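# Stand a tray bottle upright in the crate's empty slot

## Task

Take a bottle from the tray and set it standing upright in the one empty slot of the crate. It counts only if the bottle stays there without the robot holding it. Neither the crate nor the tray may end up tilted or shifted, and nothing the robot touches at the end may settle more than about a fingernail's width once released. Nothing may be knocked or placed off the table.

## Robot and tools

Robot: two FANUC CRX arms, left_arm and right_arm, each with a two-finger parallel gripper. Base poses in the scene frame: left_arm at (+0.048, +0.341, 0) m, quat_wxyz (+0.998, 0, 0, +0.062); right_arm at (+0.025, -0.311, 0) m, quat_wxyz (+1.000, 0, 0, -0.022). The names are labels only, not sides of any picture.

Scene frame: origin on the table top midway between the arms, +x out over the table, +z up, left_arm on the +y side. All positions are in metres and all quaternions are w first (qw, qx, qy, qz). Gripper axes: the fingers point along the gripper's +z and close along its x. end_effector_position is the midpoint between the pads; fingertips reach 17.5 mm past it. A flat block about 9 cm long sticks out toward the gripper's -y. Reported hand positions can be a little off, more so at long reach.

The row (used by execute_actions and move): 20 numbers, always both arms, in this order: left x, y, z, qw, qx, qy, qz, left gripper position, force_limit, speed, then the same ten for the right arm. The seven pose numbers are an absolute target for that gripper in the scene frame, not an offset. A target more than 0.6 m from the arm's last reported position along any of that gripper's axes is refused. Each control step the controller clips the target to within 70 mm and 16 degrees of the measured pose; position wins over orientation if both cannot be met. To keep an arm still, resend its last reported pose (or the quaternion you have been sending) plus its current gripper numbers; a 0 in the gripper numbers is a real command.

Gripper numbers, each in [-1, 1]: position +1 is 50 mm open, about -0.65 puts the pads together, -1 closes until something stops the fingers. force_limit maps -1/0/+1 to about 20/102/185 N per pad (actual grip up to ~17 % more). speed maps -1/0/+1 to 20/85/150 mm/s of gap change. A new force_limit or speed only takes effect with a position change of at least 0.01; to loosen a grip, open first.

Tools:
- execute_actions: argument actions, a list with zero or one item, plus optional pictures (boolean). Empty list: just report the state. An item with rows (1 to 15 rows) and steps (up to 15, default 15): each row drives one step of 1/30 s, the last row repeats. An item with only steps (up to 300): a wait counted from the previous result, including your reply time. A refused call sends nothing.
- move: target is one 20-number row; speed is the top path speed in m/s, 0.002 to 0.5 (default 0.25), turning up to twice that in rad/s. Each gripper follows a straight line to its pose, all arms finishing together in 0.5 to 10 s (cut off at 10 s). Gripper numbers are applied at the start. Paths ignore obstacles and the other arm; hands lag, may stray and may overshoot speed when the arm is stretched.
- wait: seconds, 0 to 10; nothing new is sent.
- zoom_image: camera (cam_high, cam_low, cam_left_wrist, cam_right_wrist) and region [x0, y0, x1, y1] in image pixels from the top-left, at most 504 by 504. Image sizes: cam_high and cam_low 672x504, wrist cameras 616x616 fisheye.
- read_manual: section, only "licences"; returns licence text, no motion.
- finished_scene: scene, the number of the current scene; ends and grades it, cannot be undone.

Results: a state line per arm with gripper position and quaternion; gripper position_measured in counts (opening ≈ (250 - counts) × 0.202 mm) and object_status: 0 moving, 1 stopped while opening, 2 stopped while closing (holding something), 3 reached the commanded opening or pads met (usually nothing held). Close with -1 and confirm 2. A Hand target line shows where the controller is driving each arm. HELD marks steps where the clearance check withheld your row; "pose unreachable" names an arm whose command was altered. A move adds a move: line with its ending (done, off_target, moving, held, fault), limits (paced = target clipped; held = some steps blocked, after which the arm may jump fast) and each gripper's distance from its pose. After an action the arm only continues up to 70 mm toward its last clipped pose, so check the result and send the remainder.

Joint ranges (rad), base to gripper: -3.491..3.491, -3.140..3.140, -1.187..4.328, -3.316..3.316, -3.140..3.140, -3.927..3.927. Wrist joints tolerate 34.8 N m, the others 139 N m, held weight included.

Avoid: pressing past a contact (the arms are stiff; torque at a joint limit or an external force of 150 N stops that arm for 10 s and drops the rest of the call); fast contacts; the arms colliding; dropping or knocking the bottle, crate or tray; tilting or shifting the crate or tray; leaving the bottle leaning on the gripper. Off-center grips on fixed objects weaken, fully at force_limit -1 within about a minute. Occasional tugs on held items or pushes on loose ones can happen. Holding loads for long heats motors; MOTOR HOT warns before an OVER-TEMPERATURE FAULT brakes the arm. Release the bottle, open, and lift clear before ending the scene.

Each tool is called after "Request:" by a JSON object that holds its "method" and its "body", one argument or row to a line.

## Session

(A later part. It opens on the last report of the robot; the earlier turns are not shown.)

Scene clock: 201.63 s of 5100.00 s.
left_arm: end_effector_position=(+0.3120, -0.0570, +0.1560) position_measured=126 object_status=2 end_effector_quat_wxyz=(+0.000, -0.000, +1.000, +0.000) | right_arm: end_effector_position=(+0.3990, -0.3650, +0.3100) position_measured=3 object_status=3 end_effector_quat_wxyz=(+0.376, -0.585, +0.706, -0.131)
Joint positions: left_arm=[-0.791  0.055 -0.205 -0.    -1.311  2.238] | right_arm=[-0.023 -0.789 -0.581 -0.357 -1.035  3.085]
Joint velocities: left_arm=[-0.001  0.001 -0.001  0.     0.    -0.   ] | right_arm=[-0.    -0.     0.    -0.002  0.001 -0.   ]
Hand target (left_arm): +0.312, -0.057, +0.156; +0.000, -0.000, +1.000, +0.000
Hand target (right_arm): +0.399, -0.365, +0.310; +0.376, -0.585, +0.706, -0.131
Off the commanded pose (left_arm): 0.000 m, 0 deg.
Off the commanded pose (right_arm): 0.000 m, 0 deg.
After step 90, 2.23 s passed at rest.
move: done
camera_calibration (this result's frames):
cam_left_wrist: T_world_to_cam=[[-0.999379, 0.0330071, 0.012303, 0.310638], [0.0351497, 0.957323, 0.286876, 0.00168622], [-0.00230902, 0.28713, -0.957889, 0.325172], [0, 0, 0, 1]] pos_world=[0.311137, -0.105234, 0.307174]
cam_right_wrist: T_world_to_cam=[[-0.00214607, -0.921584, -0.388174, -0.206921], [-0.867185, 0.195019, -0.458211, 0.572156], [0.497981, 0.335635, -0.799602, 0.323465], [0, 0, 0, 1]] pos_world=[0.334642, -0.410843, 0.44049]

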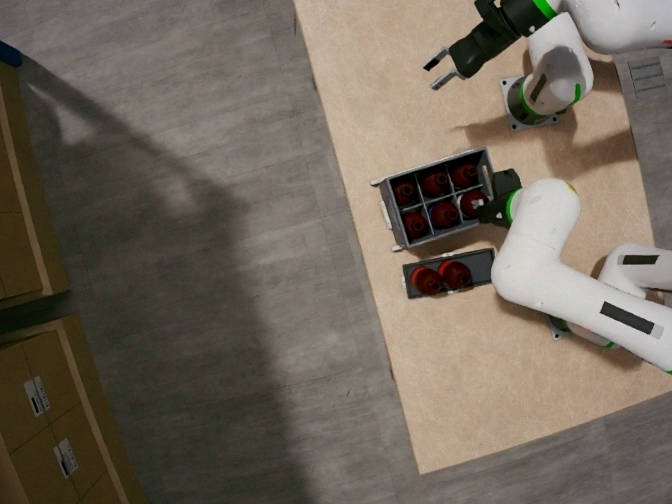

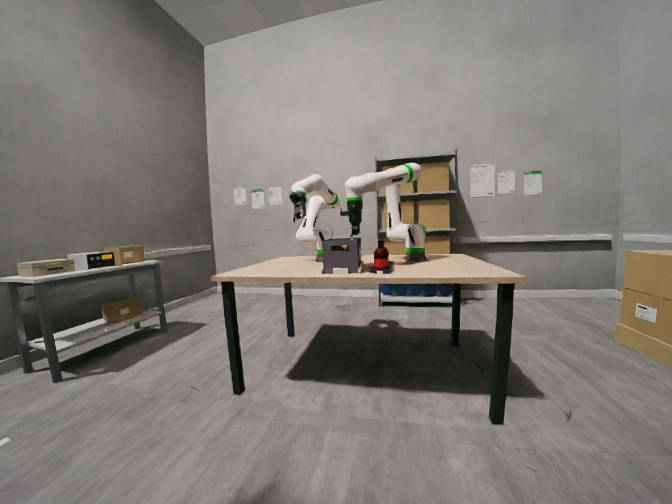

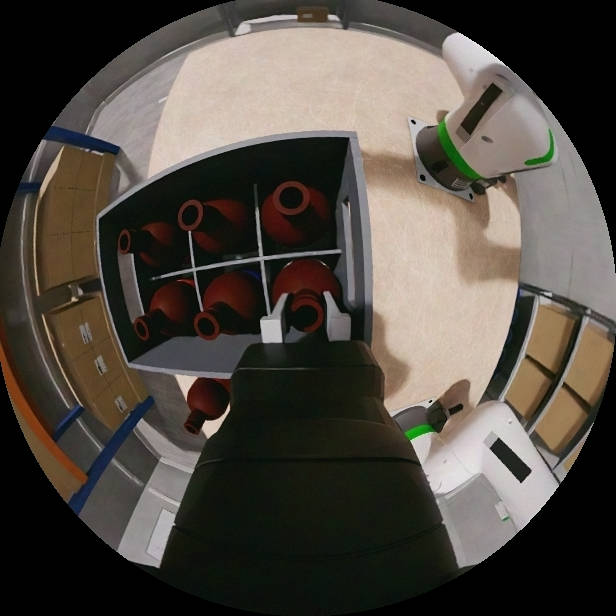

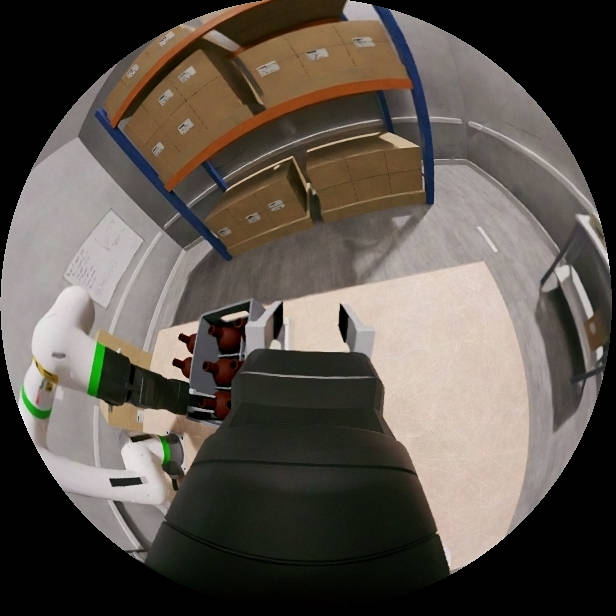

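Request:
{"method": "move", "body": {
  "target": [0.312,-0.057,0.1535,0,0,1,0,-1,-0.4,-0.3, 0.399,-0.365,0.31,0.376,-0.585,0.706,-0.131,1,0,0],
  "speed": 0.008
}}

Request:
{"method": "zoom_image", "body": {
  "camera": "cam_right_wrist",
  "region": [170, 320, 250, 430]
}}

Scene clock: 207.17 s of 5100.00 s.
left_arm: end_effector_position=(+0.3120, -0.0570, +0.1535) position_measured=126 object_status=2 end_effector_quat_wxyz=(+0.000, -0.000, +1.000, -0.000) | right_arm: end_effector_position=(+0.3990, -0.3650, +0.3100) position_measured=3 object_status=3 end_effector_quat_wxyz=(+0.376, -0.585, +0.706, -0.131)
Joint positions: left_arm=[-0.791  0.056 -0.209  0.    -1.305  2.238] | right_arm=[-0.023 -0.789 -0.581 -0.357 -1.035  3.085]
Joint velocities: left_arm=[ 0.     0.    -0.001  0.     0.     0.   ] | right_arm=[ 0.    -0.    -0.001 -0.     0.002 -0.   ]
Hand target (left_arm): +0.312, -0.057, +0.154; +0.000, -0.000, +1.000, +0.000
Hand target (right_arm): +0.399, -0.365, +0.310; +0.376, -0.585, +0.706, -0.131
Off the commanded pose (left_arm): 0.000 m, 0 deg.
Off the commanded pose (right_arm): 0.000 m, 0 deg.
After step 90, 1.83 s passed at rest.
move: done
camera_calibration (this result's frames):
cam_left_wrist: T_world_to_cam=[[-0.999379, 0.0330038, 0.0123132, 0.310662], [0.0351494, 0.957326, 0.286866, 0.00240843], [-0.00232009, 0.28712, -0.957892, 0.322777], [0, 0, 0, 1]] pos_world=[0.311133, -0.105235, 0.304669]
cam_right_wrist: T_world_to_cam=[[-0.00214598, -0.921584, -0.388174, -0.206921], [-0.867185, 0.195019, -0.458211, 0.572156], [0.497981, 0.335635, -0.799602, 0.323465], [0, 0, 0, 1]] pos_world=[0.334642, -0.410843, 0.44049]

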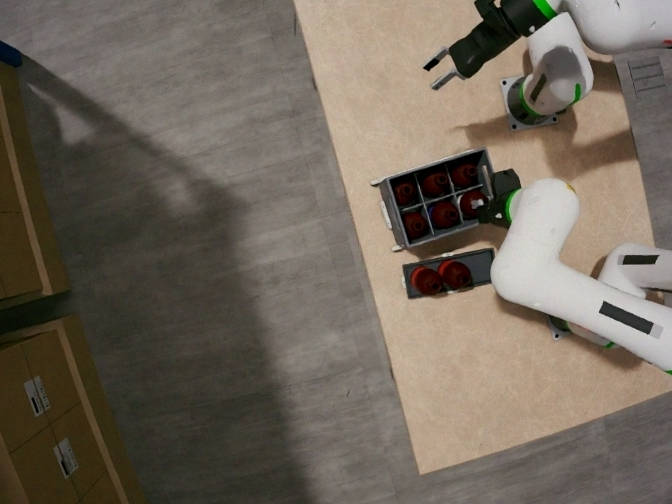

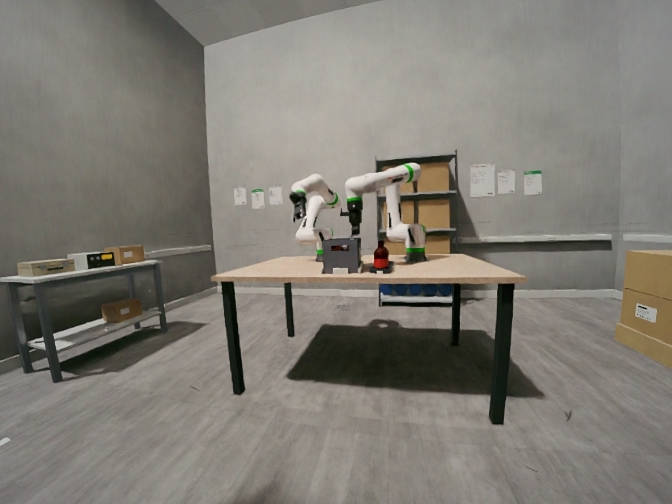

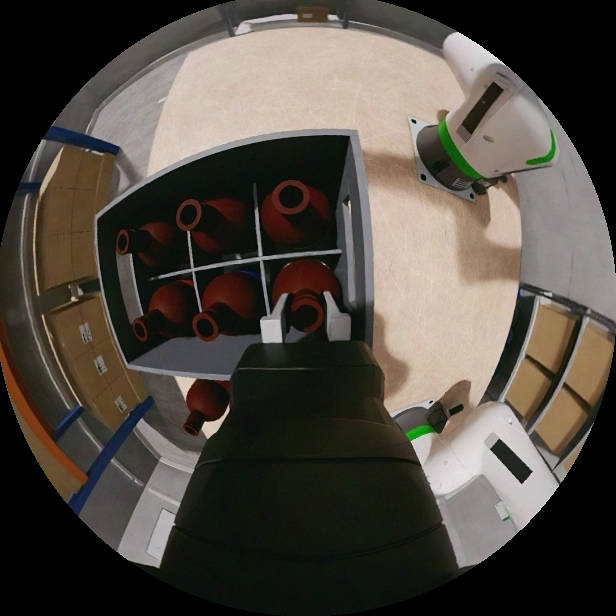

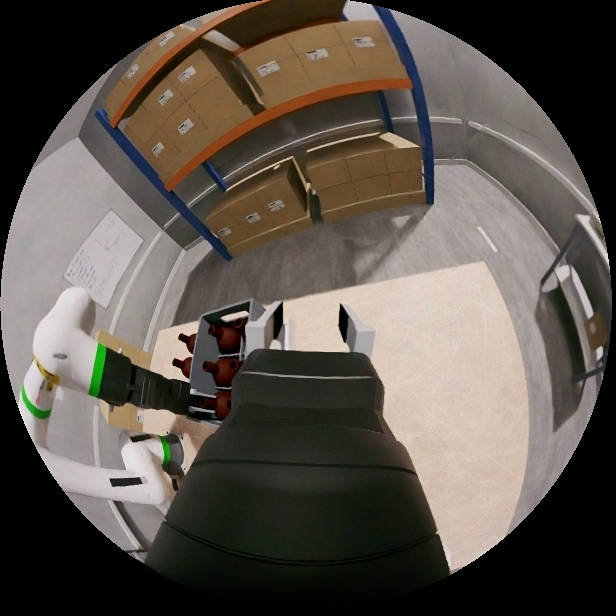

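Region (170, 320, 250, 430) of cam_right_wrist's 616x616 image, scaled by 4.582, with more detail than that image has; it fills the left 367 columns of this view, and the rest is white.

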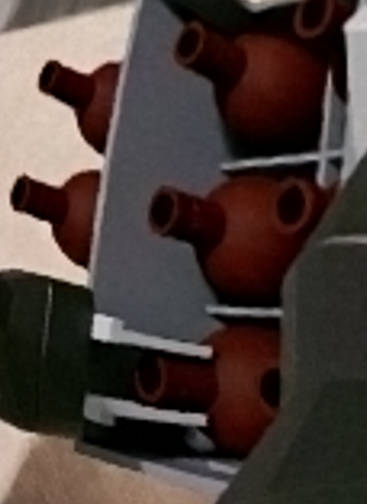

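Request:
{"method": "move", "body": {
  "target": [0.312,-0.057,0.1535,0,0,1,0,0.6,-0.4,-0.5, 0.399,-0.365,0.31,0.376,-0.585,0.706,-0.131,1,0,0],
  "speed": 0.01
}}

Request:
{"method": "move", "body": {
  "target": [0.312,-0.057,0.23,0,0,1,0,0.6,-0.4,-0.5, 0.399,-0.365,0.31,0.376,-0.585,0.706,-0.131,1,0,0],
  "speed": 0.15
}}

Request:
{"method": "zoom_image", "body": {
  "camera": "cam_right_wrist",
  "region": [170, 320, 250, 430]
}}

Scene clock: 213.23 s of 5100.00 s.
left_arm: end_effector_position=(+0.3120, -0.0570, +0.1535) position_measured=63 object_status=3 end_effector_quat_wxyz=(-0.000, -0.000, +1.000, +0.000) | right_arm: end_effector_position=(+0.3990, -0.3650, +0.3100) position_measured=3 object_status=3 end_effector_quat_wxyz=(+0.376, -0.585, +0.706, -0.131)
Joint positions: left_arm=[-0.791  0.056 -0.209  0.    -1.305  2.238] | right_arm=[-0.023 -0.789 -0.581 -0.357 -1.035  3.085]
Joint velocities: left_arm=[ 0.    -0.     0.    -0.     0.001  0.   ] | right_arm=[-0.     0.    -0.001 -0.001  0.001 -0.   ]
Hand target (left_arm): +0.312, -0.057, +0.153; +0.000, -0.000, +1.000, +0.000
Hand target (right_arm): +0.399, -0.365, +0.310; +0.376, -0.585, +0.706, -0.131
Off the commanded pose (left_arm): 0.000 m, 0 deg.
Off the commanded pose (right_arm): 0.000 m, 0 deg.
After step 90, 2.37 s passed at rest.
move: done
camera_calibration (this result's frames):
cam_left_wrist: T_world_to_cam=[[-0.999379, 0.0330035, 0.0123231, 0.310656], [0.035152, 0.957324, 0.286873, 0.00240798], [-0.0023294, 0.287128, -0.957889, 0.322763], [0, 0, 0, 1]] pos_world=[0.311131, -0.105232, 0.304652]
cam_right_wrist: T_world_to_cam=[[-0.00214572, -0.921584, -0.388174, -0.206921], [-0.867183, 0.195021, -0.458215, 0.572158], [0.497985, 0.335635, -0.7996, 0.323463], [0, 0, 0, 1]] pos_world=[0.334642, -0.410843, 0.440491]

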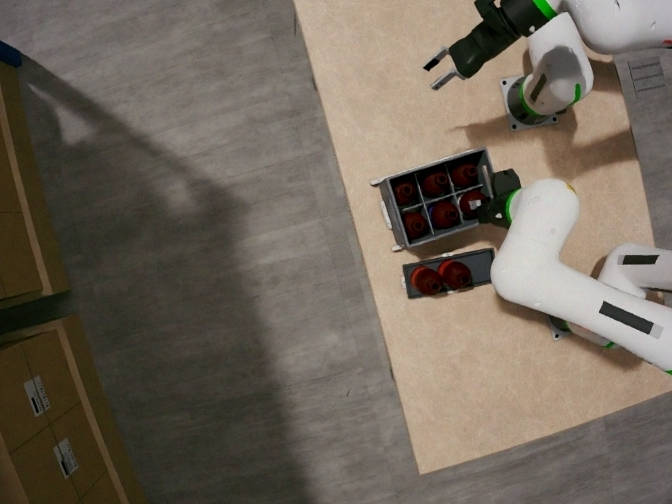

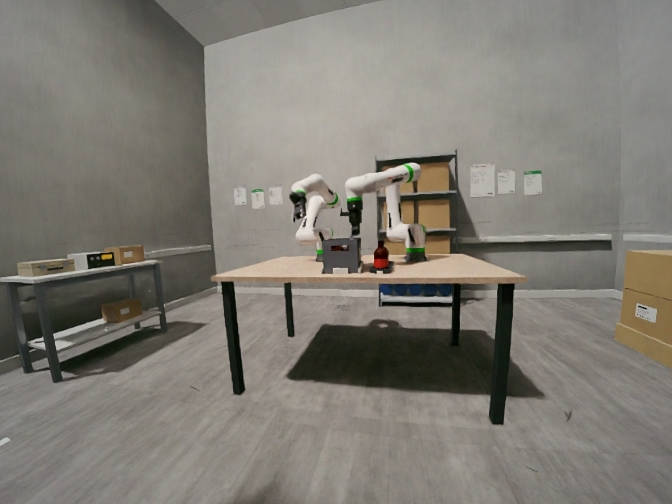

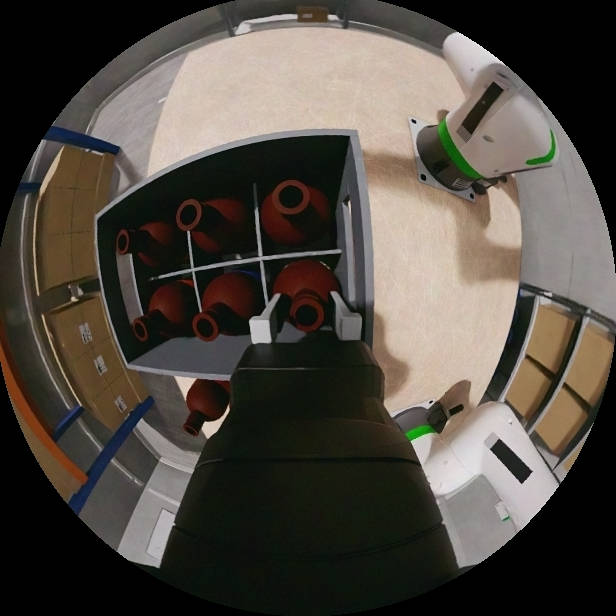

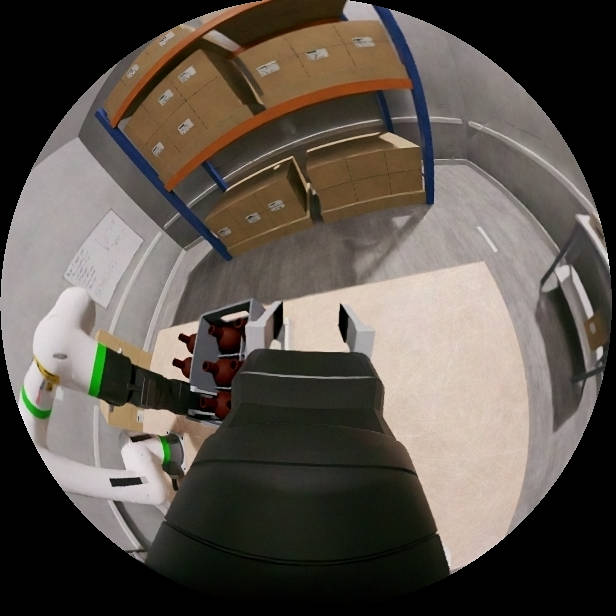

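Scene clock: 214.13 s of 5100.00 s.
left_arm: end_effector_position=(+0.3118, -0.0569, +0.2300) position_measured=63 object_status=3 end_effector_quat_wxyz=(+0.000, +0.000, +1.000, -0.000) | right_arm: end_effector_position=(+0.3990, -0.3650, +0.3100) position_measured=3 object_status=3 end_effector_quat_wxyz=(+0.376, -0.585, +0.706, -0.131)
Joint positions: left_arm=[-0.791  0.023 -0.063  0.    -1.485  2.237] | right_arm=[-0.023 -0.789 -0.581 -0.357 -1.035  3.085]
Joint velocities: left_arm=[ 0.001 -0.002  0.002  0.    -0.001 -0.   ] | right_arm=[-0.001  0.     0.    -0.002  0.    -0.   ]
Hand target (left_arm): +0.312, -0.057, +0.230; -0.000, +0.000, +1.000, -0.000
Hand target (right_arm): +0.399, -0.365, +0.310; +0.376, -0.585, +0.706, -0.131
Off the commanded pose (left_arm): 0.000 m, 0 deg.
Off the commanded pose (right_arm): 0.000 m, 0 deg.
move: done
camera_calibration (this result's frames):
cam_left_wrist: T_world_to_cam=[[-0.999372, 0.0332692, 0.0121921, 0.309603], [0.0353686, 0.957353, 0.286748, -0.0196764], [-0.00213227, 0.287, -0.957928, 0.395984], [0, 0, 0, 1]] pos_world=[0.310949, -0.10511, 0.381192]
cam_right_wrist: T_world_to_cam=[[-0.00214569, -0.921584, -0.388174, -0.206921], [-0.867183, 0.19502, -0.458215, 0.572158], [0.497985, 0.335635, -0.7996, 0.323463], [0, 0, 0, 1]] pos_world=[0.334642, -0.410843, 0.440491]

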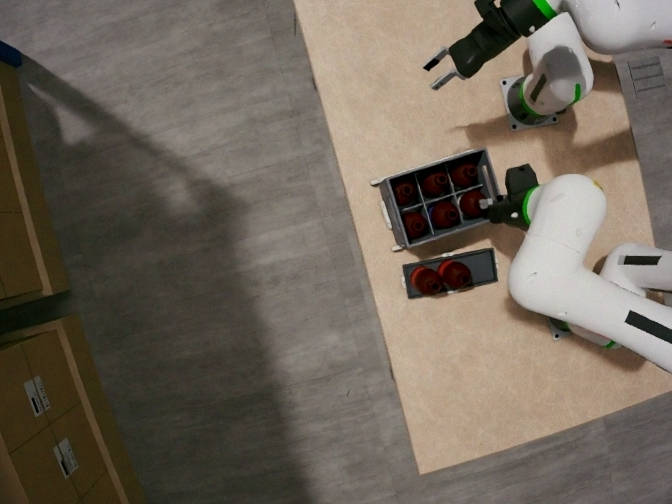

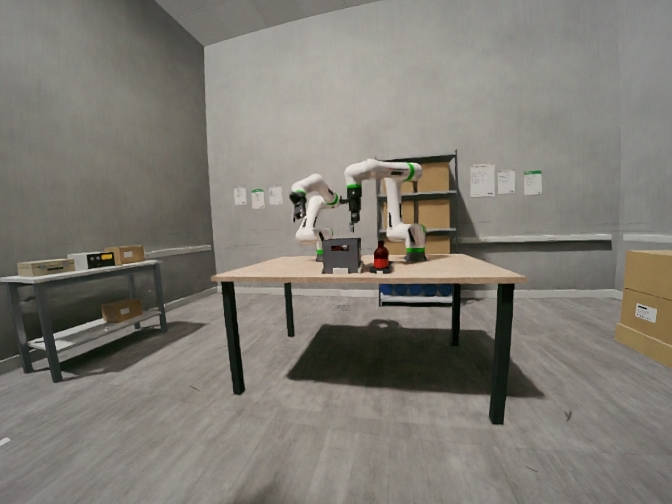

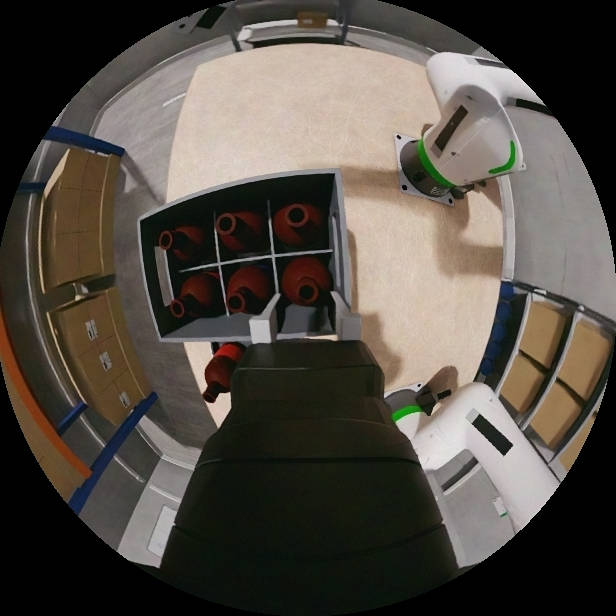

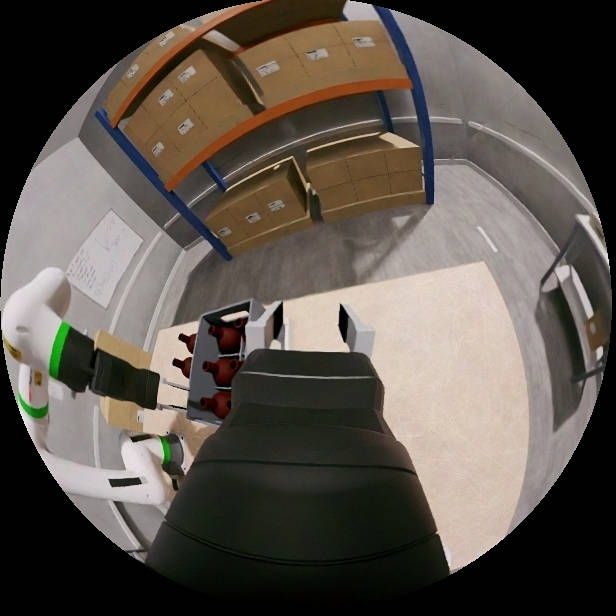

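Region (170, 320, 250, 430) of cam_right_wrist's 616x616 image, scaled by 4.582, with more detail than that image has; it fills the left 367 columns of this view, and the rest is white.

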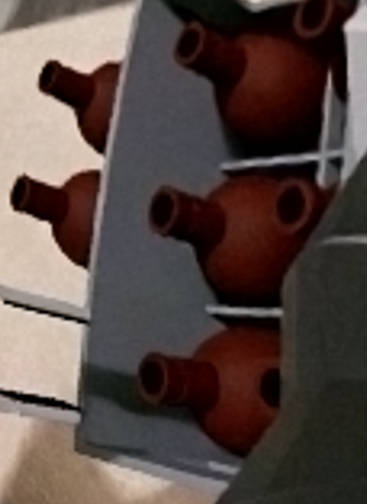

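The bottle settled about 1 mm after release and is standing upright in the slot.

Request:
{"method": "finished_scene", "body": {
  "scene": 1
}}

The scene is finished: the task was done.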